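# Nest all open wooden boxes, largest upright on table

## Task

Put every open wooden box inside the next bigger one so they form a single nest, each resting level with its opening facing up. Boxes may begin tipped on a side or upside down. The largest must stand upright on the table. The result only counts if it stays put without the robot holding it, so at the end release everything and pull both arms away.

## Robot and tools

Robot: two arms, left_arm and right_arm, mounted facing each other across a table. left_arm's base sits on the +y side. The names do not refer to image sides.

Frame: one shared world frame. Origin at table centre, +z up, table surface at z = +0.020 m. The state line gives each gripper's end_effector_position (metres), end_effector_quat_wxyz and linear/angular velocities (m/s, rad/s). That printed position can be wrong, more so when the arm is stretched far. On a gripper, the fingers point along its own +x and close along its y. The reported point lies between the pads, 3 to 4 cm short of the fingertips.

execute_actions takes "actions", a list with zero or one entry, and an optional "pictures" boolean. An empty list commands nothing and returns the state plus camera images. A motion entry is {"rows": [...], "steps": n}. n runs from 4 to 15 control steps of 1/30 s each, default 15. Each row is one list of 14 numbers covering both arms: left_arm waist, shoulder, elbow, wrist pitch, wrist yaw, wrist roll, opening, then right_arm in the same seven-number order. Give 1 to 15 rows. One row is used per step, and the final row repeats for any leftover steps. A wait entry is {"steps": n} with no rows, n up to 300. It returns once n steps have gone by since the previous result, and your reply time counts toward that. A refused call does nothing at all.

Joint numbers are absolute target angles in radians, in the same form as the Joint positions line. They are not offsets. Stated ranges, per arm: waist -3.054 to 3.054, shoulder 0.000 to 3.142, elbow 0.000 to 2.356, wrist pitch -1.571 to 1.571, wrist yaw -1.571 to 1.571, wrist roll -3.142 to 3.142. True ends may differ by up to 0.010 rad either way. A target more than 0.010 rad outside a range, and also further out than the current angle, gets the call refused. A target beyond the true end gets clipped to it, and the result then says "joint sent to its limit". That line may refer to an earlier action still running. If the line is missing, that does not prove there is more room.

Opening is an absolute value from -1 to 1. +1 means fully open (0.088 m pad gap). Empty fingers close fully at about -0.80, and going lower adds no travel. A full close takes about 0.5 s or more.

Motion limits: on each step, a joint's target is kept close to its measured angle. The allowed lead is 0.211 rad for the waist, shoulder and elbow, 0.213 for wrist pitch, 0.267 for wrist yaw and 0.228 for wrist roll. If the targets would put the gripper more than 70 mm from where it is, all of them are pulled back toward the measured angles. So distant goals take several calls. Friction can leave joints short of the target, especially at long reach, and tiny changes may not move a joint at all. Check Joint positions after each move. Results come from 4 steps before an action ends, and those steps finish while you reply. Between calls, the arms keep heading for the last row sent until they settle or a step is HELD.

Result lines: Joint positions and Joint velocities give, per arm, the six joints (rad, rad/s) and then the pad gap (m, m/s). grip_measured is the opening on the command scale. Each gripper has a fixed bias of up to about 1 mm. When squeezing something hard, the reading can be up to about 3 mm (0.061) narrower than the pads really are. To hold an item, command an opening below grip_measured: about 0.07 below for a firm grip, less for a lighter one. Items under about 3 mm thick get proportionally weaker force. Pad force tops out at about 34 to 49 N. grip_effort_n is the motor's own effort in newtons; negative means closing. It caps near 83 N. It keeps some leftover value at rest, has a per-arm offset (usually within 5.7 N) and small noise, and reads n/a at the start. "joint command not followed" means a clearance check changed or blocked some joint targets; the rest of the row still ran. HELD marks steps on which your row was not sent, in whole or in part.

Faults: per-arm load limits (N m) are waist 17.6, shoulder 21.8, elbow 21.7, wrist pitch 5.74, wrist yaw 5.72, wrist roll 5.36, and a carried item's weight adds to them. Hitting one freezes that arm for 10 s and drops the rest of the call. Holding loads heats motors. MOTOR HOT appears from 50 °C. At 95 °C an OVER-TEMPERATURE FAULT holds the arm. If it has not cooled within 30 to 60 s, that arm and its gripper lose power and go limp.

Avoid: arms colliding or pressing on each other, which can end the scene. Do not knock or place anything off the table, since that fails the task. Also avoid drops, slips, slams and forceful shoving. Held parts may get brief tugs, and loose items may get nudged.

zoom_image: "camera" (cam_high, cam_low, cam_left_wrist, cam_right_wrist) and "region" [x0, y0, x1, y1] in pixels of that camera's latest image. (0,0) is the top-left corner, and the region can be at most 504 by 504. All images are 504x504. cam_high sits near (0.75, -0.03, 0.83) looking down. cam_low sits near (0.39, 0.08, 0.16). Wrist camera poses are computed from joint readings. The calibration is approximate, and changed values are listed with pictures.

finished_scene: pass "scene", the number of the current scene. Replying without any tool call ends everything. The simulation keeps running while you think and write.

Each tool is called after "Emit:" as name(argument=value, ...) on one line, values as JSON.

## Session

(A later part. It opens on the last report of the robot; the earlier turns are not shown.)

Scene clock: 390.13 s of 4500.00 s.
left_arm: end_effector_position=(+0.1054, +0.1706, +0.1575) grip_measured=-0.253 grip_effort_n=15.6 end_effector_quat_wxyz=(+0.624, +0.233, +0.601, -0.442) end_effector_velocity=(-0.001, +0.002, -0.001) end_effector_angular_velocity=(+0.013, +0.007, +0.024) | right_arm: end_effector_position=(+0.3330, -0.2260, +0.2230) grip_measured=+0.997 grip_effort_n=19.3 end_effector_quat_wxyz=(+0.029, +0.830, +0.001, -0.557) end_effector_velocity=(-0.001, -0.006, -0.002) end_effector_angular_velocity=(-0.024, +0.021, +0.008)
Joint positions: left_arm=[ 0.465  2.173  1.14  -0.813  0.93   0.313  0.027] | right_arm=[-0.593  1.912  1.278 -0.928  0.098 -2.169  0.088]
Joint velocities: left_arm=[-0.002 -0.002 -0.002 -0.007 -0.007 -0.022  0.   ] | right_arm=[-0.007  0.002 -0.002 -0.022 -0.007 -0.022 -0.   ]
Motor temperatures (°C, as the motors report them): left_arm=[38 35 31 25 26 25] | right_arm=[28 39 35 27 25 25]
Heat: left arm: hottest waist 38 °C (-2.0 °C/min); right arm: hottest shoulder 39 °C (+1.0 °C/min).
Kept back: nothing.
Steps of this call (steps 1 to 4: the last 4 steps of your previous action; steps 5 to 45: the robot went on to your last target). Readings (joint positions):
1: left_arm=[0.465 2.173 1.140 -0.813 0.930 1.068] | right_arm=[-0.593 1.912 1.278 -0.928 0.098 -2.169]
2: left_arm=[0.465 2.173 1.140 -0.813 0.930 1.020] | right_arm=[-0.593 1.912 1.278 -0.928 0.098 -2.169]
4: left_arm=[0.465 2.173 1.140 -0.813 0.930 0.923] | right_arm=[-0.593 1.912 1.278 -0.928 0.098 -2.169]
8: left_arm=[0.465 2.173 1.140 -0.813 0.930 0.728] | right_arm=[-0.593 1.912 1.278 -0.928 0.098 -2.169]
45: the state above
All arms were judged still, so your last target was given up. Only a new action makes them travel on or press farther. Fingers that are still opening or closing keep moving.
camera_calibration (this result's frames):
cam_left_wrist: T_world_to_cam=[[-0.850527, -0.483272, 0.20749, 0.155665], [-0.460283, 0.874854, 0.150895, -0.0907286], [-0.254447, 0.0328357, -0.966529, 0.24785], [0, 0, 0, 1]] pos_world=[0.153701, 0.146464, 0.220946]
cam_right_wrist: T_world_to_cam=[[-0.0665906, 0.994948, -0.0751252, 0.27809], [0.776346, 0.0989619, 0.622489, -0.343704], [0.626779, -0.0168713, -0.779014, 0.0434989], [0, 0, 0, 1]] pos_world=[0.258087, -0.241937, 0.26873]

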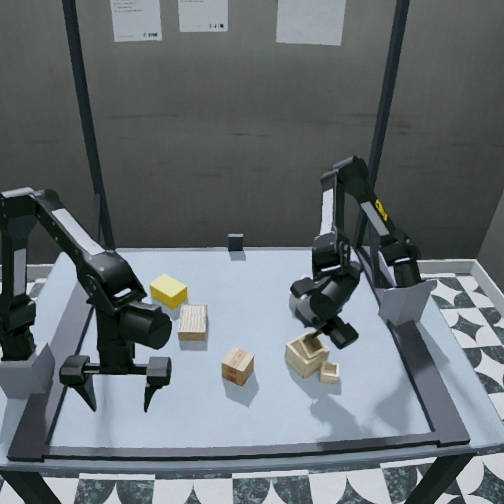

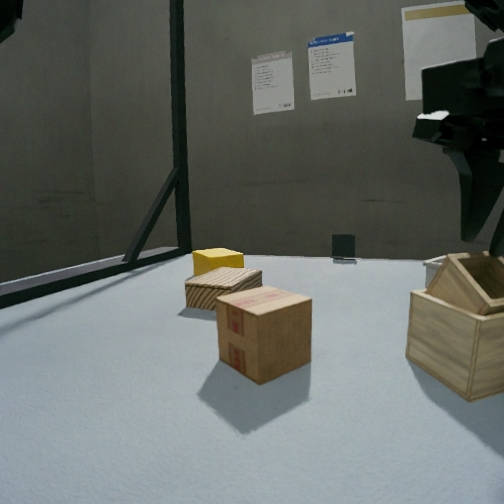

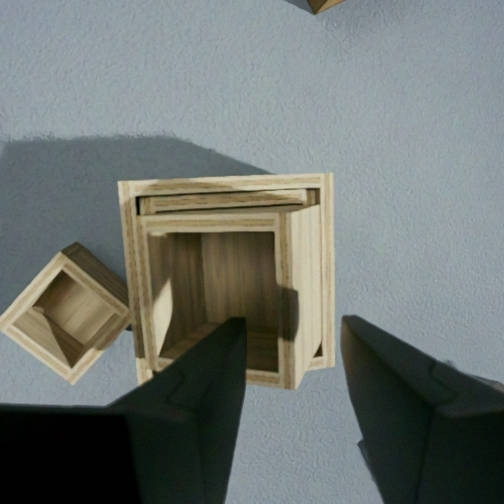

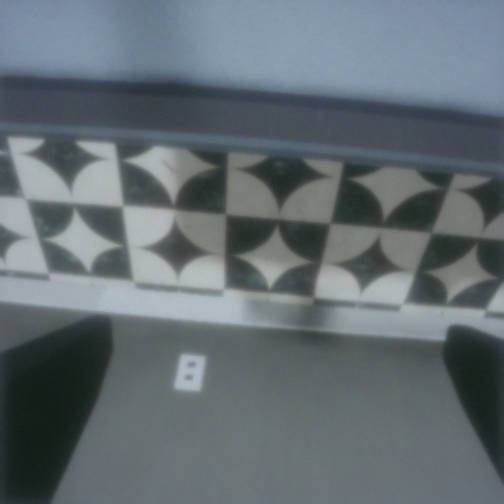

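Emit:
execute_actions(actions=[{"rows":[[0.418,2.262,1.188,-0.767,0.925,0.265,-0.25,-0.593,1.912,1.278,-0.928,0.098,-2.169,1]],"steps":15}])

Emit:
execute_actions(actions=[{"steps":8}], pictures=true)

Scene clock: 390.73 s of 4500.00 s.
left_arm: end_effector_position=(+0.1126, +0.1628, +0.1366) grip_measured=-0.253 grip_effort_n=14.7 end_effector_quat_wxyz=(+0.616, +0.238, +0.614, -0.433) end_effector_velocity=(+0.013, -0.011, +0.003) end_effector_angular_velocity=(-0.014, -0.025, +0.009) | right_arm: end_effector_position=(+0.3330, -0.2260, +0.2230) grip_measured=+0.997 grip_effort_n=19.3 end_effector_quat_wxyz=(+0.029, +0.830, +0.001, -0.557) end_effector_velocity=(-0.001, +0.002, -0.000) end_effector_angular_velocity=(+0.001, +0.003, +0.026)
Joint positions: left_arm=[ 0.419  2.247  1.177 -0.772  0.93   0.271  0.027] | right_arm=[-0.593  1.912  1.278 -0.928  0.098 -2.169  0.088]
Joint velocities: left_arm=[ 0.002  0.027  0.051  0.022 -0.007 -0.037 -0.   ] | right_arm=[ 0.002 -0.002 -0.002  0.007 -0.007 -0.022 -0.   ]
Motor temperatures (°C, as the motors report them): left_arm=[38 35 31 25 26 25] | right_arm=[28 39 35 27 25 25]
Heat: left arm: hottest waist 38 °C (-2.0 °C/min); right arm: hottest shoulder 39 °C (+1.0 °C/min).
Steps of this call (steps 1 to 7: nothing new was sent; steps 8 to 18: the first 11 steps of this action). Readings (joint positions):
8: left_arm=[0.464 2.177 1.142 -0.813 0.929 0.308] | right_arm=[-0.593 1.912 1.278 -0.928 0.098 -2.169]
9: left_arm=[0.459 2.187 1.149 -0.805 0.929 0.298] | right_arm=[-0.593 1.912 1.278 -0.928 0.098 -2.169]
11: left_arm=[0.442 2.214 1.166 -0.784 0.929 0.285] | right_arm=[-0.593 1.912 1.278 -0.928 0.098 -2.169]
15: left_arm=[0.421 2.243 1.172 -0.777 0.929 0.274] | right_arm=[-0.593 1.912 1.278 -0.928 0.098 -2.169]
18: the state above

Scene clock: 391.00 s of 4500.00 s.
left_arm: end_effector_position=(+0.1134, +0.1623, +0.1363) grip_measured=-0.253 grip_effort_n=14.7 end_effector_quat_wxyz=(+0.616, +0.237, +0.614, -0.433) end_effector_velocity=(+0.001, -0.001, +0.000) end_effector_angular_velocity=(+0.004, -0.007, +0.012) | right_arm: end_effector_position=(+0.3330, -0.2260, +0.2230) grip_measured=+0.997 grip_effort_n=19.3 end_effector_quat_wxyz=(+0.029, +0.830, +0.001, -0.557) end_effector_velocity=(-0.000, -0.003, +0.000) end_effector_angular_velocity=(-0.003, +0.010, -0.001)
Joint positions: left_arm=[ 0.419  2.25   1.18  -0.771  0.93   0.269  0.027] | right_arm=[-0.593  1.912  1.278 -0.928  0.098 -2.169  0.088]
Joint velocities: left_arm=[-0.002 -0.002  0.002  0.007 -0.007 -0.022 -0.   ] | right_arm=[-0.007 -0.002 -0.002 -0.007 -0.007 -0.007  0.   ]
Motor temperatures (°C, as the motors report them): left_arm=[38 35 31 25 26 25] | right_arm=[28 39 35 27 25 25]
Heat: left arm: hottest waist 38 °C (-2.0 °C/min); right arm: hottest shoulder 39 °C (+1.0 °C/min).
Kept back: nothing.
Steps of this call (steps 1 to 4: the last 4 steps of your previous action; steps 5 to 8: the robot went on to your last target). Readings (joint positions):
1: left_arm=[0.419 2.247 1.178 -0.771 0.930 0.270] | right_arm=[-0.593 1.912 1.278 -0.928 0.098 -2.169]
2: left_arm=[0.419 2.248 1.179 -0.771 0.930 0.270] | right_arm=[-0.593 1.912 1.278 -0.928 0.098 -2.169]
4: left_arm=[0.419 2.249 1.179 -0.771 0.930 0.269] | right_arm=[-0.593 1.912 1.278 -0.928 0.098 -2.169]
8: the state above
camera_calibration (this result's frames):
cam_left_wrist: T_world_to_cam=[[-0.844539, -0.493554, 0.207745, 0.163817], [-0.461063, 0.867512, 0.186663, -0.0801833], [-0.272349, 0.0618604, -0.960208, 0.226179], [0, 0, 0, 1]] pos_world=[0.16298, 0.136421, 0.198114]
cam_right_wrist: T_world_to_cam=[[-0.0665906, 0.994948, -0.0751252, 0.27809], [0.776346, 0.0989619, 0.622489, -0.343704], [0.626779, -0.0168713, -0.779014, 0.0434989], [0, 0, 0, 1]] pos_world=[0.258087, -0.241937, 0.26873]

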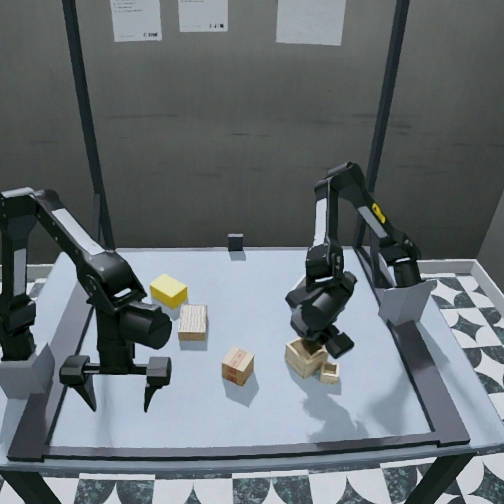

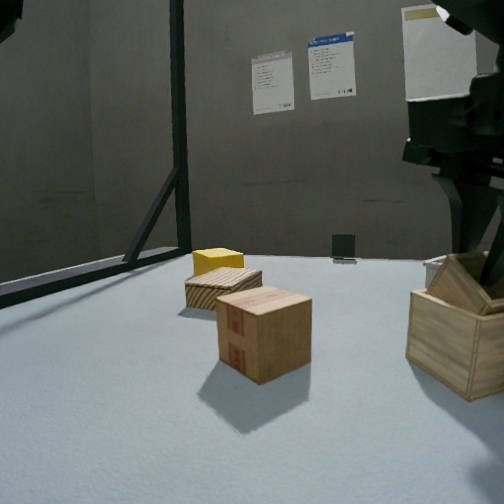

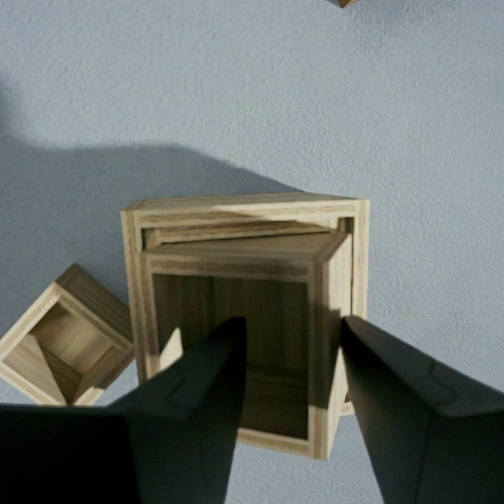

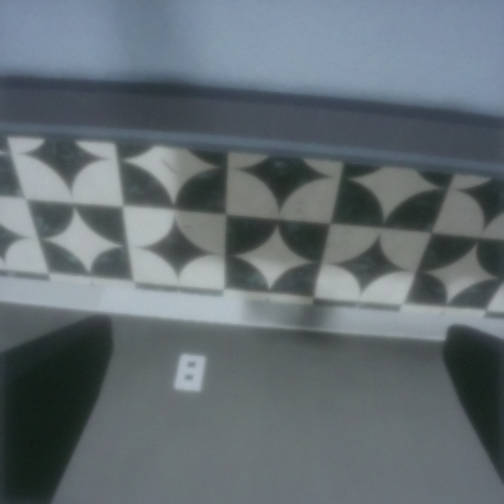

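Emit:
execute_actions(actions=[{"rows":[[0.435,2.268,1.188,-0.76,0.93,0.278,-0.25,-0.593,1.912,1.278,-0.928,0.098,-2.169,1]],"steps":15}], pictures=true)

Scene clock: 391.57 s of 4500.00 s.
left_arm: end_effector_position=(+0.1170, +0.1633, +0.1369) grip_measured=-0.253 grip_effort_n=14.2 end_effector_quat_wxyz=(+0.618, +0.236, +0.611, -0.435) end_effector_velocity=(-0.003, -0.000, -0.000) end_effector_angular_velocity=(+0.000, +0.012, +0.009) | right_arm: end_effector_position=(+0.3330, -0.2260, +0.2230) grip_measured=+0.997 grip_effort_n=19.3 end_effector_quat_wxyz=(+0.029, +0.830, +0.001, -0.557) end_effector_velocity=(-0.003, +0.003, -0.001) end_effector_angular_velocity=(+0.024, +0.014, -0.012)
Joint positions: left_arm=[ 0.428  2.256  1.181 -0.763  0.93   0.274  0.027] | right_arm=[-0.593  1.912  1.278 -0.928  0.098 -2.169  0.088]
Joint velocities: left_arm=[-0.002 -0.002 -0.002 -0.007  0.007 -0.007 -0.   ] | right_arm=[ 0.002 -0.002 -0.002  0.007 -0.022  0.022 -0.   ]
Motor temperatures (°C, as the motors report them): left_arm=[38 35 31 25 26 25] | right_arm=[28 39 35 27 25 25]
Heat: left arm: hottest waist 38 °C (-2.0 °C/min); right arm: hottest shoulder 39 °C (+1.0 °C/min).
Steps of this call (steps 1 to 6: the robot went on to your last target; steps 7 to 17: the first 11 steps of this action). Readings (joint positions):
7: left_arm=[0.419 2.251 1.181 -0.770 0.930 0.268] | right_arm=[-0.593 1.912 1.278 -0.928 0.098 -2.169]
8: left_arm=[0.420 2.251 1.181 -0.768 0.930 0.268] | right_arm=[-0.593 1.912 1.278 -0.928 0.098 -2.169]
10: left_arm=[0.423 2.254 1.181 -0.765 0.930 0.270] | right_arm=[-0.593 1.912 1.278 -0.928 0.098 -2.169]
14: left_arm=[0.427 2.256 1.181 -0.763 0.930 0.273] | right_arm=[-0.593 1.912 1.278 -0.928 0.098 -2.169]
17: the state above
camera_calibration (this result's frames):
cam_left_wrist: T_world_to_cam=[[-0.845341, -0.492183, 0.207737, 0.167118], [-0.462021, 0.868771, 0.178251, -0.0784114], [-0.268208, 0.0547039, -0.961807, 0.228544], [0, 0, 0, 1]] pos_world=[0.166341, 0.137872, 0.199076]
cam_right_wrist: T_world_to_cam=[[-0.0665906, 0.994948, -0.0751252, 0.27809], [0.776346, 0.0989619, 0.622489, -0.343704], [0.626779, -0.0168713, -0.779014, 0.0434989], [0, 0, 0, 1]] pos_world=[0.258087, -0.241937, 0.26873]

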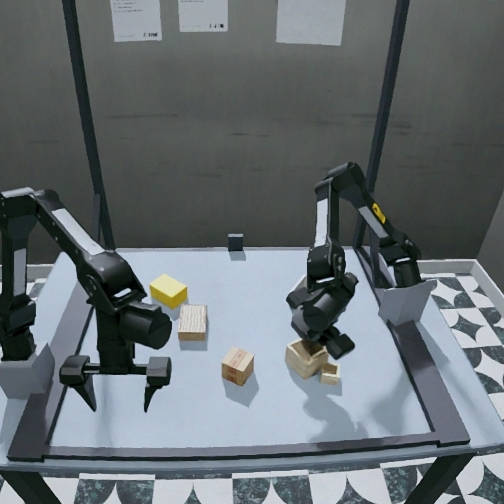

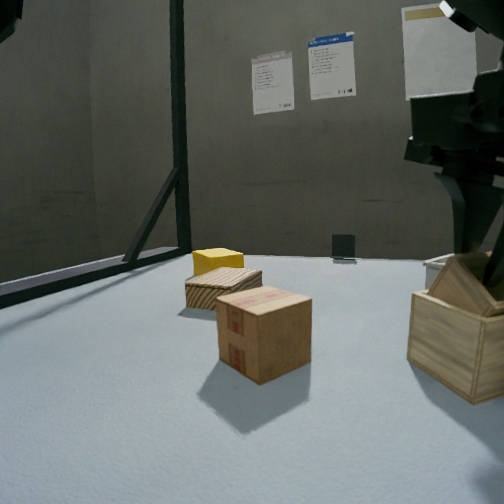

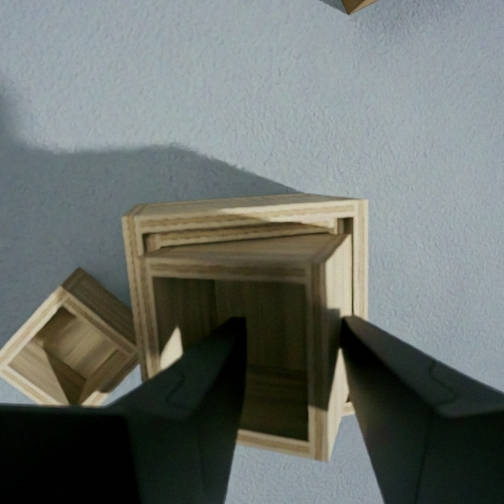

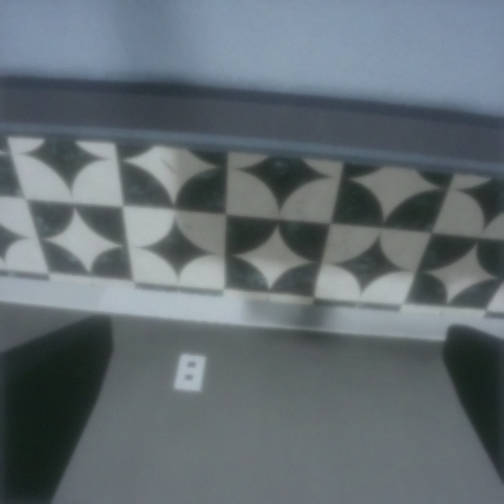

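Emit:
execute_actions(actions=[{"rows":[[0.428,2.256,1.181,-0.763,0.93,0.274,-0.4,-0.593,1.912,1.278,-0.928,0.098,-2.169,1],[0.428,2.256,1.181,-0.763,0.93,0.274,-0.5,-0.593,1.912,1.278,-0.928,0.098,-2.169,1],[0.428,2.256,1.181,-0.763,0.93,0.274,-0.6,-0.593,1.912,1.278,-0.928,0.098,-2.169,1],[0.428,2.256,1.181,-0.763,0.93,0.274,-0.78,-0.593,1.912,1.278,-0.928,0.098,-2.169,1]],"steps":15}])

Emit:
execute_actions(actions=[{"steps":10}])

Emit:
execute_actions(actions=[{"rows":[[0.455,2.205,1.17,-0.805,0.925,0.295,-0.78,-0.593,1.912,1.278,-0.928,0.098,-2.169,1]],"steps":15}])

Emit:
execute_actions(actions=[{"steps":6}], pictures=true)

Emit:
zoom_image(camera="cam_left_wrist", region=[60,150,360,290])

Scene clock: 392.40 s of 4500.00 s.
left_arm: end_effector_position=(+0.1166, +0.1627, +0.1378) grip_measured=-0.720 grip_effort_n=-83.5 end_effector_quat_wxyz=(+0.618, +0.232, +0.611, -0.437) end_effector_velocity=(-0.001, +0.002, -0.001) end_effector_angular_velocity=(+0.012, +0.002, +0.010) | right_arm: end_effector_position=(+0.3330, -0.2260, +0.2230) grip_measured=+0.997 grip_effort_n=19.3 end_effector_quat_wxyz=(+0.029, +0.830, +0.001, -0.557) end_effector_velocity=(-0.001, -0.002, -0.000) end_effector_angular_velocity=(-0.004, +0.010, +0.004)
Joint positions: left_arm=[ 0.431  2.256  1.181 -0.764  0.939  0.275  0.004] | right_arm=[-0.593  1.912  1.278 -0.928  0.098 -2.169  0.088]
Joint velocities: left_arm=[-0.002 -0.002 -0.002 -0.007 -0.007 -0.007 -0.011] | right_arm=[-0.002 -0.002 -0.002 -0.007 -0.007 -0.007  0.   ]
Motor temperatures (°C, as the motors report them): left_arm=[38 35 31 25 26 25] | right_arm=[28 39 35 27 25 25]
Heat: left arm: hottest waist 38 °C (-2.0 °C/min); right arm: hottest shoulder 39 °C (+1.0 °C/min).
Steps of this call (steps 1 to 4: the last 4 steps of your previous action; steps 5 to 14: the robot went on to your last target; steps 15 to 25: the first 11 steps of this action). Readings (joint positions):
15: left_arm=[0.428 2.256 1.181 -0.763 0.930 0.275] | right_arm=[-0.593 1.912 1.278 -0.928 0.098 -2.169]
16: left_arm=[0.428 2.256 1.181 -0.763 0.931 0.275] | right_arm=[-0.593 1.912 1.278 -0.928 0.098 -2.169]
18: left_arm=[0.428 2.256 1.181 -0.763 0.933 0.275] | right_arm=[-0.593 1.912 1.278 -0.928 0.098 -2.169]
22: left_arm=[0.429 2.256 1.181 -0.763 0.940 0.275] | right_arm=[-0.593 1.912 1.278 -0.928 0.098 -2.169]
25: the state above

Scene clock: 392.73 s of 4500.00 s.
left_arm: end_effector_position=(+0.1166, +0.1628, +0.1378) grip_measured=-0.722 grip_effort_n=-83.5 end_effector_quat_wxyz=(+0.617, +0.232, +0.612, -0.437) end_effector_velocity=(-0.003, +0.003, -0.001) end_effector_angular_velocity=(+0.019, +0.011, +0.019) | right_arm: end_effector_position=(+0.3330, -0.2260, +0.2230) grip_measured=+0.997 grip_effort_n=19.3 end_effector_quat_wxyz=(+0.029, +0.830, +0.001, -0.557) end_effector_velocity=(-0.003, -0.001, -0.001) end_effector_angular_velocity=(+0.003, +0.023, +0.006)
Joint positions: left_arm=[ 0.431  2.256  1.181 -0.765  0.939  0.275  0.004] | right_arm=[-0.593  1.912  1.278 -0.928  0.098 -2.169  0.088]
Joint velocities: left_arm=[-0.002 -0.002 -0.002 -0.022 -0.007 -0.007 -0.   ] | right_arm=[-0.002 -0.002 -0.002 -0.007 -0.022 -0.007 -0.   ]
Motor temperatures (°C, as the motors report them): left_arm=[38 35 31 25 26 25] | right_arm=[28 39 35 27 25 25]
Heat: left arm: hottest waist 38 °C (-2.0 °C/min); right arm: hottest shoulder 39 °C (+1.0 °C/min).
Kept back: nothing.
Steps of this call (steps 1 to 4: the last 4 steps of your previous action; steps 5 to 10: the robot went on to your last target). Readings (joint positions):
1: left_arm=[0.431 2.256 1.181 -0.765 0.939 0.275] | right_arm=[-0.593 1.912 1.278 -0.928 0.098 -2.169]
2: left_arm=[0.431 2.256 1.181 -0.765 0.939 0.275] | right_arm=[-0.593 1.912 1.278 -0.928 0.098 -2.169]
4: left_arm=[0.431 2.256 1.181 -0.765 0.939 0.275] | right_arm=[-0.593 1.912 1.278 -0.928 0.098 -2.169]
8: left_arm=[0.431 2.256 1.181 -0.765 0.939 0.275] | right_arm=[-0.593 1.912 1.278 -0.928 0.098 -2.169]
10: the state above

Scene clock: 393.10 s of 4500.00 s.
left_arm: end_effector_position=(+0.1129, +0.1648, +0.1495) grip_measured=-0.722 grip_effort_n=-83.5 end_effector_quat_wxyz=(+0.622, +0.233, +0.607, -0.436) end_effector_velocity=(-0.008, +0.008, -0.002) end_effector_angular_velocity=(+0.033, +0.030, +0.026) | right_arm: end_effector_position=(+0.3330, -0.2260, +0.2230) grip_measured=+0.997 grip_effort_n=19.3 end_effector_quat_wxyz=(+0.029, +0.830, +0.001, -0.557) end_effector_velocity=(-0.003, -0.001, +0.001) end_effector_angular_velocity=(-0.002, +0.008, +0.010)
Joint positions: left_arm=[ 0.449  2.22   1.176 -0.801  0.929  0.291  0.004] | right_arm=[-0.593  1.912  1.278 -0.928  0.098 -2.169  0.088]
Joint velocities: left_arm=[-0.002 -0.007 -0.012 -0.051 -0.007  0.007 -0.   ] | right_arm=[ 0.002 -0.007 -0.002 -0.007 -0.007 -0.007 -0.   ]
Motor temperatures (°C, as the motors report them): left_arm=[38 35 31 25 26 25] | right_arm=[28 39 35 27 25 25]
Heat: left arm: hottest waist 38 °C (-2.0 °C/min); right arm: hottest shoulder 39 °C (+1.0 °C/min).
Steps of this call (steps 1 to 11: the first 11 steps of this action). Readings (joint positions):
1: left_arm=[0.431 2.253 1.181 -0.766 0.939 0.275] | right_arm=[-0.593 1.912 1.278 -0.928 0.098 -2.169]
2: left_arm=[0.433 2.249 1.181 -0.774 0.934 0.279] | right_arm=[-0.593 1.912 1.278 -0.928 0.098 -2.169]
4: left_arm=[0.439 2.239 1.177 -0.788 0.930 0.284] | right_arm=[-0.593 1.912 1.278 -0.928 0.098 -2.169]
8: left_arm=[0.448 2.223 1.177 -0.798 0.930 0.289] | right_arm=[-0.593 1.912 1.278 -0.928 0.098 -2.169]
11: the state above

Scene clock: 393.30 s of 4500.00 s.
left_arm: end_effector_position=(+0.1126, +0.1654, +0.1493) grip_measured=-0.722 grip_effort_n=-83.5 end_effector_quat_wxyz=(+0.622, +0.233, +0.608, -0.436) end_effector_velocity=(-0.003, +0.003, +0.001) end_effector_angular_velocity=(+0.013, +0.008, +0.020) | right_arm: end_effector_position=(+0.3330, -0.2260, +0.2230) grip_measured=+0.997 grip_effort_n=19.8 end_effector_quat_wxyz=(+0.029, +0.830, +0.001, -0.557) end_effector_velocity=(-0.003, -0.004, -0.001) end_effector_angular_velocity=(-0.011, +0.018, -0.013)
Joint positions: left_arm=[ 0.449  2.22   1.175 -0.803  0.928  0.292  0.004] | right_arm=[-0.593  1.912  1.278 -0.928  0.098 -2.169  0.088]
Joint velocities: left_arm=[ 0.002 -0.007 -0.002 -0.022 -0.007 -0.007 -0.   ] | right_arm=[-0.002 -0.002 -0.002 -0.022 -0.007  0.007 -0.   ]
Motor temperatures (°C, as the motors report them): left_arm=[38 35 31 25 26 25] | right_arm=[28 39 35 27 25 25]
Heat: left arm: hottest waist 38 °C (-2.0 °C/min); right arm: hottest shoulder 39 °C (+1.0 °C/min).
Kept back: nothing.
Steps of this call (steps 1 to 4: the last 4 steps of your previous action; steps 5 to 6: the robot went on to your last target). Readings (joint positions):
1: left_arm=[0.449 2.220 1.176 -0.802 0.929 0.291] | right_arm=[-0.593 1.912 1.278 -0.928 0.098 -2.169]
2: left_arm=[0.449 2.220 1.176 -0.802 0.929 0.291] | right_arm=[-0.593 1.912 1.278 -0.928 0.098 -2.169]
4: left_arm=[0.449 2.220 1.175 -0.802 0.928 0.292] | right_arm=[-0.593 1.912 1.278 -0.928 0.098 -2.169]
6: the state above
camera_calibration (this result's frames):
cam_left_wrist: T_world_to_cam=[[-0.844486, -0.493334, 0.208484, 0.161798], [-0.466186, 0.868721, 0.167314, -0.0823835], [-0.263656, 0.044102, -0.963608, 0.240665], [0, 0, 0, 1]] pos_world=[0.161683, 0.140775, 0.211958]
cam_right_wrist: T_world_to_cam=[[-0.0665906, 0.994948, -0.0751252, 0.27809], [0.776346, 0.0989619, 0.622489, -0.343704], [0.626779, -0.0168713, -0.779014, 0.0434989], [0, 0, 0, 1]] pos_world=[0.258087, -0.241937, 0.26873]

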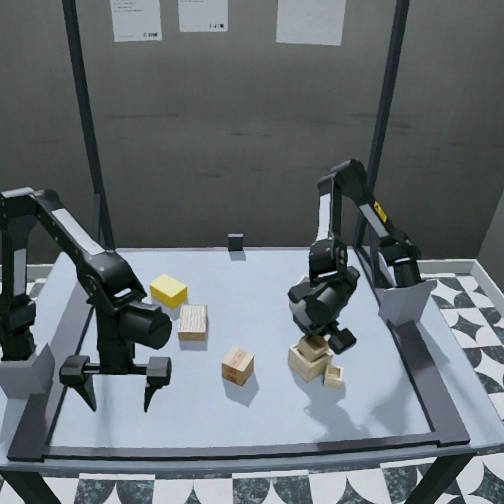

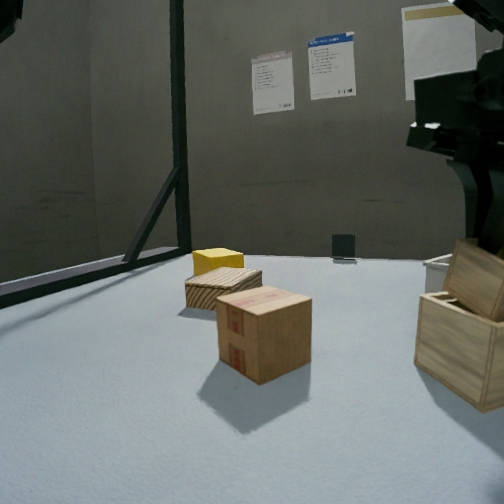

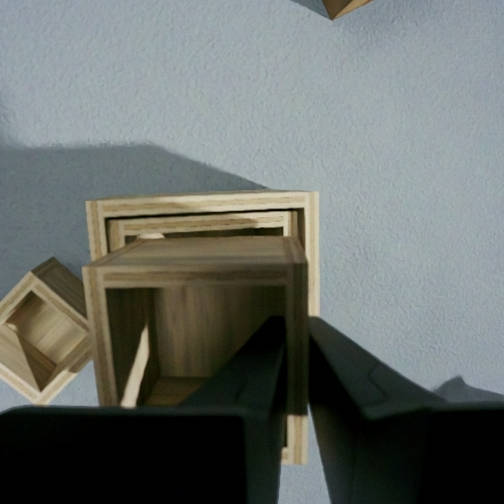

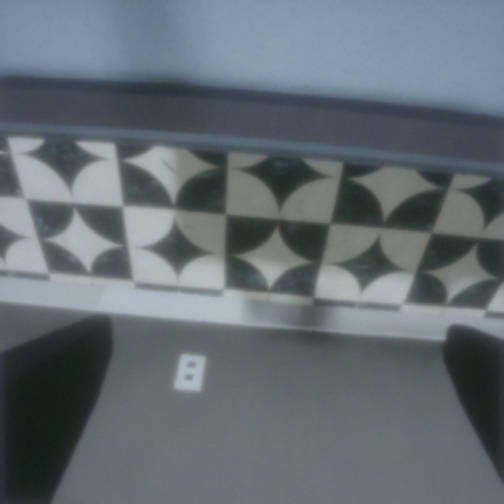

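Region (60, 150, 360, 290) of cam_left_wrist's 504x504 image, scaled by 1.680, with more detail than that image has; it fills the top 235 rows of this view, and the rest is white.

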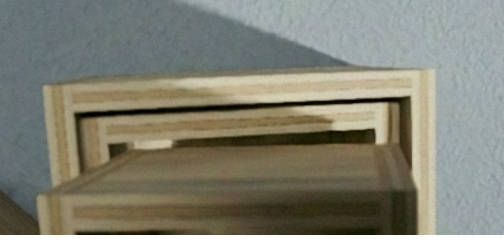

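Emit:
execute_actions(actions=[{"rows":[[0.469,2.248,1.19,-0.786,0.928,0.30,-0.78,-0.593,1.912,1.278,-0.928,0.098,-2.169,1]],"steps":15}])

Emit:
execute_actions(actions=[{"steps":6}], pictures=true)

Emit:
zoom_image(camera="cam_left_wrist", region=[30,150,330,290])

Scene clock: 393.93 s of 4500.00 s.
left_arm: end_effector_position=(+0.1193, +0.1669, +0.1497) grip_measured=-0.722 grip_effort_n=-83.5 end_effector_quat_wxyz=(+0.626, +0.229, +0.605, -0.437) end_effector_velocity=(+0.001, +0.003, -0.004) end_effector_angular_velocity=(+0.016, +0.009, +0.016) | right_arm: end_effector_position=(+0.3330, -0.2260, +0.2230) grip_measured=+0.997 grip_effort_n=19.3 end_effector_quat_wxyz=(+0.029, +0.830, +0.001, -0.557) end_effector_velocity=(+0.002, +0.001, +0.002) end_effector_angular_velocity=(+0.010, -0.013, -0.007)
Joint positions: left_arm=[ 0.463  2.235  1.18  -0.791  0.929  0.296  0.004] | right_arm=[-0.593  1.912  1.278 -0.928  0.098 -2.169  0.088]
Joint velocities: left_arm=[-0.002  0.012  0.002 -0.007 -0.007 -0.007 -0.   ] | right_arm=[-0.002 -0.002  0.002  0.007  0.007  0.007 -0.   ]
Motor temperatures (°C, as the motors report them): left_arm=[38 35 31 25 26 25] | right_arm=[28 39 35 27 25 25]
Heat: left arm: hottest waist 38 °C (-2.0 °C/min); right arm: hottest shoulder 39 °C (+1.0 °C/min).
Steps of this call (steps 1 to 8: the robot went on to your last target; steps 9 to 19: the first 11 steps of this action). Readings (joint positions):
9: left_arm=[0.450 2.219 1.175 -0.803 0.928 0.293] | right_arm=[-0.593 1.912 1.278 -0.928 0.098 -2.169]
10: left_arm=[0.451 2.220 1.175 -0.801 0.928 0.294] | right_arm=[-0.593 1.912 1.278 -0.928 0.098 -2.169]
12: left_arm=[0.456 2.225 1.177 -0.795 0.928 0.295] | right_arm=[-0.593 1.912 1.278 -0.928 0.098 -2.169]
16: left_arm=[0.463 2.233 1.179 -0.792 0.929 0.296] | right_arm=[-0.593 1.912 1.278 -0.928 0.098 -2.169]
19: the state above

Scene clock: 394.13 s of 4500.00 s.
left_arm: end_effector_position=(+0.1197, +0.1668, +0.1495) grip_measured=-0.722 grip_effort_n=-83.5 end_effector_quat_wxyz=(+0.626, +0.229, +0.605, -0.437) end_effector_velocity=(-0.001, +0.002, -0.001) end_effector_angular_velocity=(+0.011, +0.003, +0.010) | right_arm: end_effector_position=(+0.3330, -0.2260, +0.2230) grip_measured=+0.997 grip_effort_n=18.8 end_effector_quat_wxyz=(+0.029, +0.830, +0.001, -0.557) end_effector_velocity=(-0.001, -0.002, -0.000) end_effector_angular_velocity=(-0.004, +0.010, +0.004)
Joint positions: left_arm=[ 0.463  2.236  1.181 -0.79   0.929  0.296  0.004] | right_arm=[-0.593  1.912  1.278 -0.928  0.098 -2.169  0.088]
Joint velocities: left_arm=[-0.002 -0.002 -0.002 -0.007 -0.007 -0.007 -0.   ] | right_arm=[-0.002 -0.002 -0.002 -0.007 -0.007 -0.007  0.   ]
Motor temperatures (°C, as the motors report them): left_arm=[38 35 31 25 26 25] | right_arm=[28 39 35 27 25 25]
Heat: left arm: hottest waist 38 °C (-2.0 °C/min); right arm: hottest shoulder 39 °C (+1.0 °C/min).
Kept back: nothing.
Steps of this call (steps 1 to 4: the last 4 steps of your previous action; steps 5 to 6: the robot went on to your last target). Readings (joint positions):
1: left_arm=[0.463 2.235 1.181 -0.790 0.929 0.296] | right_arm=[-0.593 1.912 1.278 -0.928 0.098 -2.169]
2: left_arm=[0.463 2.236 1.181 -0.790 0.929 0.296] | right_arm=[-0.593 1.912 1.278 -0.928 0.098 -2.169]
4: left_arm=[0.463 2.236 1.181 -0.790 0.929 0.296] | right_arm=[-0.593 1.912 1.278 -0.928 0.098 -2.169]
6: the state above
camera_calibration (this result's frames):
cam_left_wrist: T_world_to_cam=[[-0.843005, -0.495602, 0.209097, 0.168598], [-0.471657, 0.867938, 0.155635, -0.0777714], [-0.258616, 0.0325791, -0.965431, 0.244261], [0, 0, 0, 1]] pos_world=[0.168618, 0.143101, 0.212667]
cam_right_wrist: T_world_to_cam=[[-0.0665906, 0.994948, -0.0751252, 0.27809], [0.776346, 0.0989619, 0.622489, -0.343704], [0.626779, -0.0168713, -0.779014, 0.0434989], [0, 0, 0, 1]] pos_world=[0.258087, -0.241937, 0.26873]

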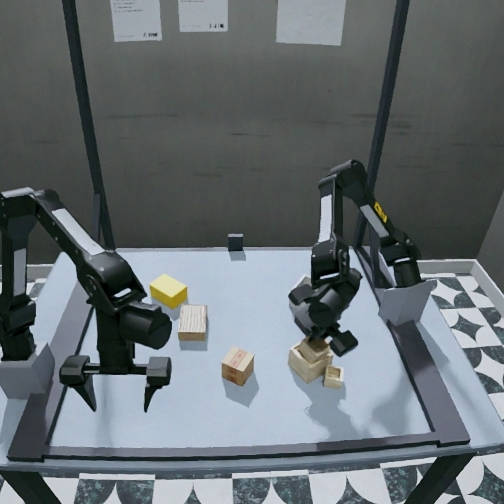

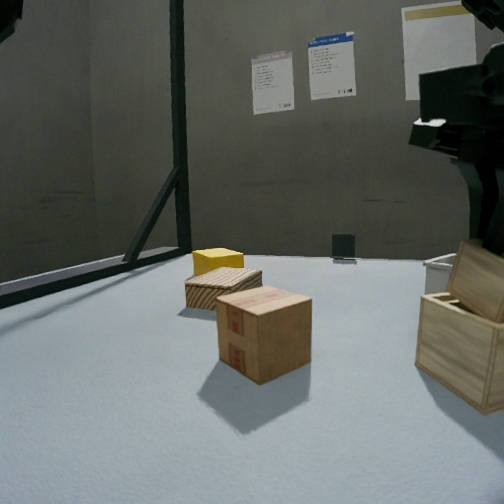

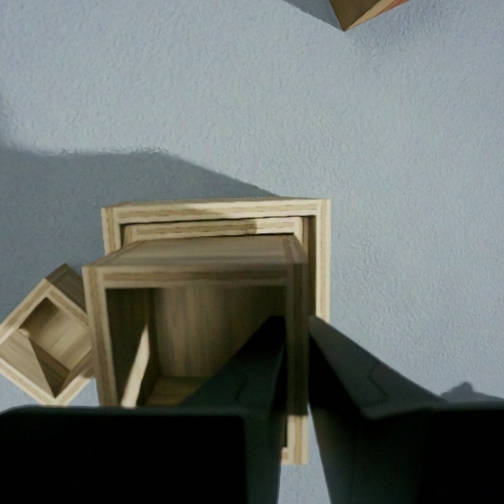

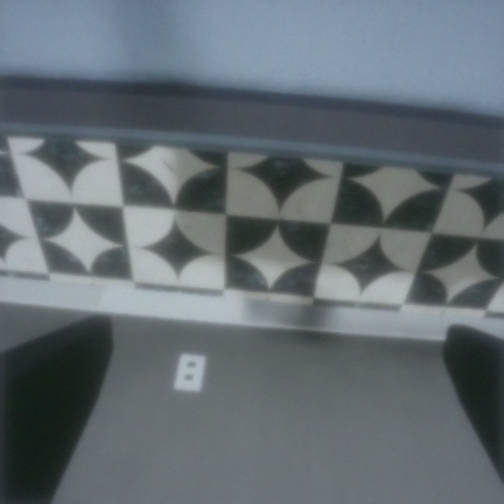

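Region (30, 150, 330, 290) of cam_left_wrist's 504x504 image, scaled by 1.680, with more detail than that image has; it fills the top 235 rows of this view, and the rest is white.

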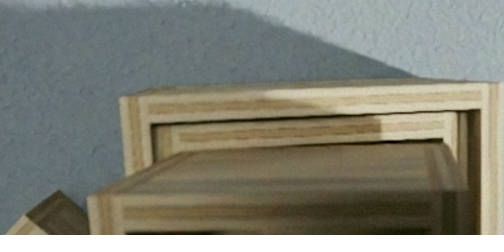

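Emit:
execute_actions(actions=[{"rows":[[0.51,2.16,1.165,-0.85,0.928,0.34,-0.78,-0.593,1.912,1.278,-0.928,0.098,-2.169,1]],"steps":15}])

Emit:
execute_actions(actions=[{"rows":[[0.392,2.242,1.386,-0.989,0.928,0.2,-0.78,-0.593,1.912,1.278,-0.928,0.098,-2.169,1]],"steps":15}])

Emit:
execute_actions(actions=[{"steps":12}], pictures=true)

Scene clock: 394.80 s of 4500.00 s.
left_arm: end_effector_position=(+0.1144, +0.1700, +0.1719) grip_measured=-0.722 grip_effort_n=-83.5 end_effector_quat_wxyz=(+0.634, +0.225, +0.591, -0.445) end_effector_velocity=(-0.010, +0.012, -0.007) end_effector_angular_velocity=(+0.040, +0.046, +0.036) | right_arm: end_effector_position=(+0.3330, -0.2260, +0.2230) grip_measured=+0.997 grip_effort_n=19.3 end_effector_quat_wxyz=(+0.029, +0.830, +0.001, -0.557) end_effector_velocity=(+0.003, -0.001, +0.003) end_effector_angular_velocity=(+0.006, -0.012, +0.002)
Joint positions: left_arm=[ 0.505  2.175  1.173 -0.845  0.929  0.335  0.004] | right_arm=[-0.593  1.912  1.278 -0.928  0.098 -2.169  0.088]
Joint velocities: left_arm=[-0.002 -0.002 -0.027 -0.051 -0.007  0.007 -0.   ] | right_arm=[-0.007 -0.007 -0.002  0.007  0.007 -0.007 -0.   ]
Motor temperatures (°C, as the motors report them): left_arm=[38 35 31 25 26 25] | right_arm=[28 39 35 27 25 25]
Heat: left arm: hottest waist 38 °C (-2.0 °C/min); right arm: hottest shoulder 39 °C (+1.0 °C/min).
Steps of this call (steps 1 to 9: the robot went on to your last target; steps 10 to 20: the first 11 steps of this action). Readings (joint positions):
10: left_arm=[0.464 2.234 1.181 -0.792 0.929 0.301] | right_arm=[-0.593 1.912 1.278 -0.928 0.098 -2.169]
11: left_arm=[0.469 2.228 1.180 -0.805 0.929 0.311] | right_arm=[-0.593 1.912 1.278 -0.928 0.098 -2.169]
13: left_arm=[0.485 2.210 1.175 -0.826 0.929 0.322] | right_arm=[-0.593 1.912 1.278 -0.928 0.098 -2.169]
17: left_arm=[0.504 2.180 1.174 -0.840 0.929 0.332] | right_arm=[-0.593 1.912 1.278 -0.928 0.098 -2.169]
20: the state above

Scene clock: 395.30 s of 4500.00 s.
left_arm: end_effector_position=(+0.0976, +0.1255, +0.1701) grip_measured=-0.722 grip_effort_n=-83.5 end_effector_quat_wxyz=(+0.614, +0.232, +0.628, -0.417) end_effector_velocity=(+0.013, +0.009, -0.012) end_effector_angular_velocity=(+0.070, +0.055, +0.118) | right_arm: end_effector_position=(+0.3330, -0.2260, +0.2230) grip_measured=+0.997 grip_effort_n=19.3 end_effector_quat_wxyz=(+0.029, +0.830, +0.001, -0.557) end_effector_velocity=(-0.003, -0.005, -0.001) end_effector_angular_velocity=(-0.025, +0.005, +0.002)
Joint positions: left_arm=[ 0.39   2.225  1.368 -0.979  0.928  0.211  0.004] | right_arm=[-0.593  1.912  1.278 -0.928  0.098 -2.169  0.088]
Joint velocities: left_arm=[ 0.007  0.085  0.051 -0.066 -0.022 -0.051 -0.   ] | right_arm=[ 0.002 -0.002 -0.002 -0.022  0.007 -0.007 -0.   ]
Motor temperatures (°C, as the motors report them): left_arm=[38 35 31 25 26 25] | right_arm=[28 39 35 27 25 25]
Heat: left arm: hottest waist 38 °C (-2.0 °C/min); right arm: hottest shoulder 39 °C (+1.0 °C/min).
Steps of this call (steps 1 to 4: the last 4 steps of your previous action; steps 5 to 15: the first 11 steps of this action). Readings (joint positions):
5: left_arm=[0.502 2.178 1.186 -0.868 0.925 0.324] | right_arm=[-0.593 1.912 1.278 -0.928 0.098 -2.169]
6: left_arm=[0.489 2.191 1.221 -0.907 0.923 0.293] | right_arm=[-0.593 1.912 1.278 -0.928 0.098 -2.169]
8: left_arm=[0.447 2.212 1.291 -0.929 0.923 0.256] | right_arm=[-0.593 1.912 1.278 -0.928 0.098 -2.169]
12: left_arm=[0.394 2.217 1.357 -0.968 0.928 0.221] | right_arm=[-0.593 1.912 1.278 -0.928 0.098 -2.169]
15: the state above

Scene clock: 395.70 s of 4500.00 s.
left_arm: end_effector_position=(+0.0984, +0.1251, +0.1699) grip_measured=-0.722 grip_effort_n=-83.5 end_effector_quat_wxyz=(+0.614, +0.228, +0.632, -0.413) end_effector_velocity=(-0.003, +0.001, -0.001) end_effector_angular_velocity=(+0.008, +0.020, +0.019) | right_arm: end_effector_position=(+0.3330, -0.2260, +0.2230) grip_measured=+0.997 grip_effort_n=19.3 end_effector_quat_wxyz=(+0.029, +0.830, +0.001, -0.557) end_effector_velocity=(+0.000, -0.003, +0.002) end_effector_angular_velocity=(-0.008, -0.005, +0.003)
Joint positions: left_arm=[ 0.39   2.233  1.377 -0.987  0.928  0.203  0.004] | right_arm=[-0.593  1.912  1.278 -0.928  0.098 -2.169  0.088]
Joint velocities: left_arm=[-0.002  0.002  0.002 -0.022  0.007 -0.007 -0.   ] | right_arm=[-0.002 -0.007 -0.002 -0.007  0.007 -0.007  0.   ]
Motor temperatures (°C, as the motors report them): left_arm=[38 35 31 25 26 25] | right_arm=[28 39 35 27 25 25]
Heat: left arm: hottest waist 38 °C (-2.0 °C/min); right arm: hottest shoulder 39 °C (+1.0 °C/min).
Kept back: nothing.
Steps of this call (steps 1 to 4: the last 4 steps of your previous action; steps 5 to 12: the robot went on to your last target). Readings (joint positions):
1: left_arm=[0.390 2.228 1.370 -0.981 0.928 0.209] | right_arm=[-0.593 1.912 1.278 -0.928 0.098 -2.169]
2: left_arm=[0.390 2.230 1.371 -0.983 0.928 0.208] | right_arm=[-0.593 1.912 1.278 -0.928 0.098 -2.169]
4: left_arm=[0.390 2.232 1.372 -0.985 0.928 0.206] | right_arm=[-0.593 1.912 1.278 -0.928 0.098 -2.169]
8: left_arm=[0.390 2.233 1.376 -0.986 0.928 0.204] | right_arm=[-0.593 1.912 1.278 -0.928 0.098 -2.169]
12: the state above
camera_calibration (this result's frames):
cam_left_wrist: T_world_to_cam=[[-0.817844, -0.535406, 0.210881, 0.127876], [-0.493065, 0.840956, 0.222889, -0.0607535], [-0.296678, 0.0783106, -0.951761, 0.255536], [0, 0, 0, 1]] pos_world=[0.150439, 0.0995455, 0.229784]
cam_right_wrist: T_world_to_cam=[[-0.0665906, 0.994948, -0.0751252, 0.27809], [0.776346, 0.0989619, 0.622489, -0.343704], [0.626779, -0.0168713, -0.779014, 0.0434989], [0, 0, 0, 1]] pos_world=[0.258087, -0.241937, 0.26873]

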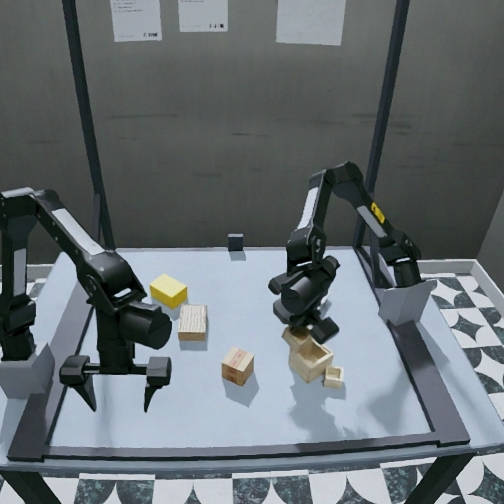

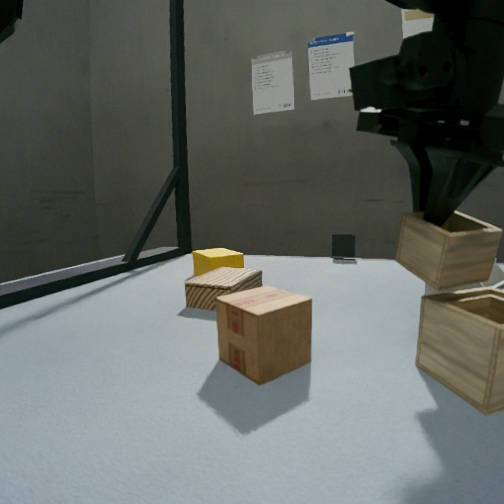

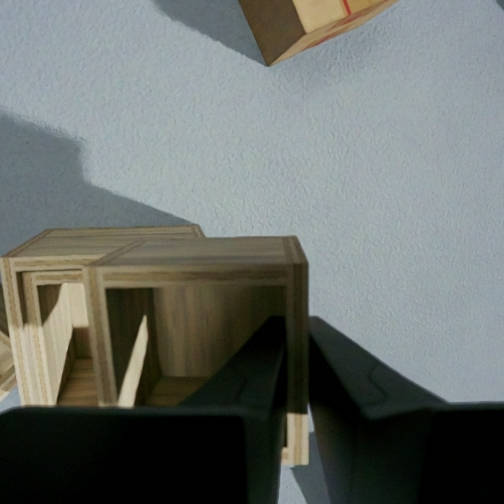

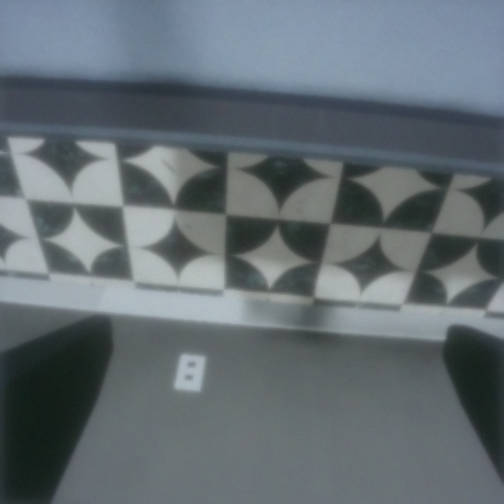

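Emit:
execute_actions(actions=[{"rows":[[0.288,2.152,1.395,-1.086,0.928,0.10,-0.78,-0.593,1.912,1.278,-0.928,0.098,-2.169,1]],"steps":15}])

Emit:
execute_actions(actions=[{"steps":12}], pictures=true)

Scene clock: 396.27 s of 4500.00 s.
left_arm: end_effector_position=(+0.0515, +0.1127, +0.1636) grip_measured=-0.722 grip_effort_n=-83.5 end_effector_quat_wxyz=(+0.593, +0.239, +0.667, -0.384) end_effector_velocity=(-0.004, +0.010, +0.004) end_effector_angular_velocity=(+0.034, +0.045, +0.108) | right_arm: end_effector_position=(+0.3330, -0.2260, +0.2230) grip_measured=+0.997 grip_effort_n=19.8 end_effector_quat_wxyz=(+0.029, +0.830, +0.001, -0.557) end_effector_velocity=(-0.001, -0.000, +0.003) end_effector_angular_velocity=(+0.004, +0.005, +0.006)
Joint positions: left_arm=[ 0.284  2.165  1.389 -1.078  0.927  0.109  0.004] | right_arm=[-0.593  1.912  1.278 -0.928  0.098 -2.169  0.088]
Joint velocities: left_arm=[ 0.017 -0.002 -0.007 -0.066  0.007 -0.051 -0.   ] | right_arm=[-0.002 -0.007  0.002 -0.007 -0.007 -0.007 -0.   ]
Motor temperatures (°C, as the motors report them): left_arm=[38 35 31 25 26 25] | right_arm=[28 39 35 27 25 25]
Heat: left arm: hottest waist 38 °C (-2.0 °C/min); right arm: hottest shoulder 39 °C (+1.0 °C/min).
Steps of this call (steps 1 to 6: the robot went on to your last target; steps 7 to 17: the first 11 steps of this action). Readings (joint positions):
7: left_arm=[0.387 2.230 1.379 -0.995 0.927 0.191] | right_arm=[-0.593 1.912 1.278 -0.928 0.098 -2.169]
8: left_arm=[0.377 2.225 1.381 -1.017 0.926 0.168] | right_arm=[-0.593 1.912 1.278 -0.928 0.098 -2.169]
10: left_arm=[0.340 2.206 1.381 -1.050 0.926 0.140] | right_arm=[-0.593 1.912 1.278 -0.928 0.098 -2.169]
14: left_arm=[0.287 2.172 1.388 -1.072 0.927 0.116] | right_arm=[-0.593 1.912 1.278 -0.928 0.098 -2.169]
17: the state above

Scene clock: 396.67 s of 4500.00 s.
left_arm: end_effector_position=(+0.0510, +0.1133, +0.1639) grip_measured=-0.722 grip_effort_n=-83.5 end_effector_quat_wxyz=(+0.593, +0.236, +0.669, -0.380) end_effector_velocity=(-0.004, -0.000, +0.001) end_effector_angular_velocity=(-0.001, +0.008, +0.007) | right_arm: end_effector_position=(+0.3330, -0.2260, +0.2230) grip_measured=+0.997 grip_effort_n=19.8 end_effector_quat_wxyz=(+0.029, +0.830, +0.001, -0.557) end_effector_velocity=(-0.004, +0.000, -0.001) end_effector_angular_velocity=(+0.001, +0.023, +0.011)
Joint positions: left_arm=[ 0.285  2.165  1.389 -1.084  0.927  0.103  0.004] | right_arm=[-0.593  1.912  1.278 -0.928  0.098 -2.169  0.088]
Joint velocities: left_arm=[-0.002 -0.007 -0.002 -0.007  0.007 -0.007 -0.   ] | right_arm=[ 0.002 -0.002 -0.002 -0.007 -0.022 -0.007 -0.   ]
Motor temperatures (°C, as the motors report them): left_arm=[38 35 31 25 26 25] | right_arm=[28 39 35 27 25 25]
Heat: left arm: hottest waist 38 °C (-2.0 °C/min); right arm: hottest shoulder 39 °C (+1.0 °C/min).
Kept back: nothing.
Steps of this call (steps 1 to 4: the last 4 steps of your previous action; steps 5 to 12: the robot went on to your last target). Readings (joint positions):
1: left_arm=[0.285 2.165 1.389 -1.080 0.927 0.107] | right_arm=[-0.593 1.912 1.278 -0.928 0.098 -2.169]
2: left_arm=[0.285 2.165 1.389 -1.081 0.927 0.106] | right_arm=[-0.593 1.912 1.278 -0.928 0.098 -2.169]
4: left_arm=[0.285 2.165 1.389 -1.082 0.927 0.105] | right_arm=[-0.593 1.912 1.278 -0.928 0.098 -2.169]
8: left_arm=[0.285 2.165 1.389 -1.083 0.927 0.104] | right_arm=[-0.593 1.912 1.278 -0.928 0.098 -2.169]
12: the state above
camera_calibration (this result's frames):
cam_left_wrist: T_world_to_cam=[[-0.790703, -0.578229, 0.201097, 0.0891897], [-0.503473, 0.801067, 0.32374, -0.0843922], [-0.348288, 0.154735, -0.924528, 0.226193], [0, 0, 0, 1]] pos_world=[0.106814, 0.0841759, 0.218507]
cam_right_wrist: T_world_to_cam=[[-0.0665906, 0.994948, -0.0751252, 0.27809], [0.776346, 0.0989619, 0.622489, -0.343704], [0.626779, -0.0168713, -0.779014, 0.0434989], [0, 0, 0, 1]] pos_world=[0.258087, -0.241937, 0.26873]

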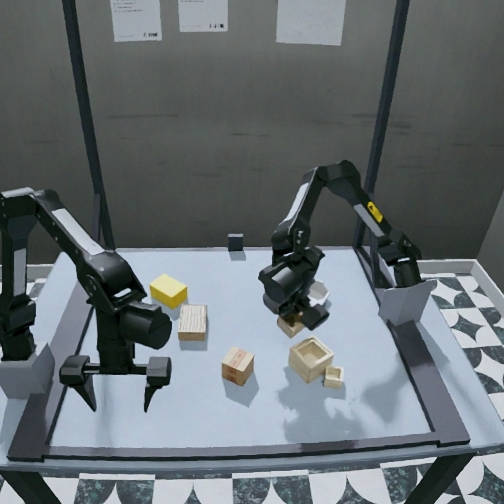

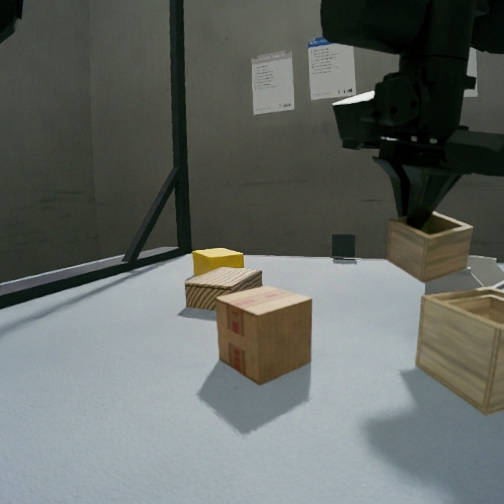

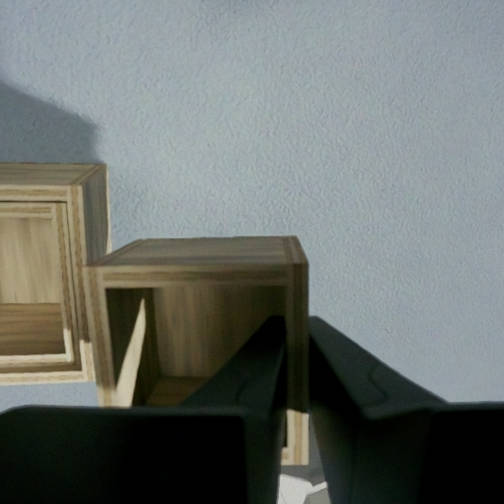

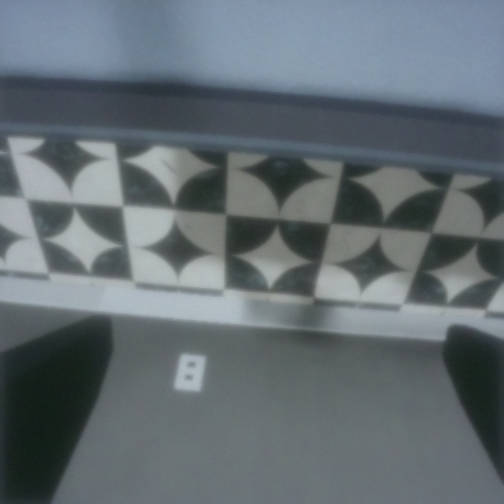

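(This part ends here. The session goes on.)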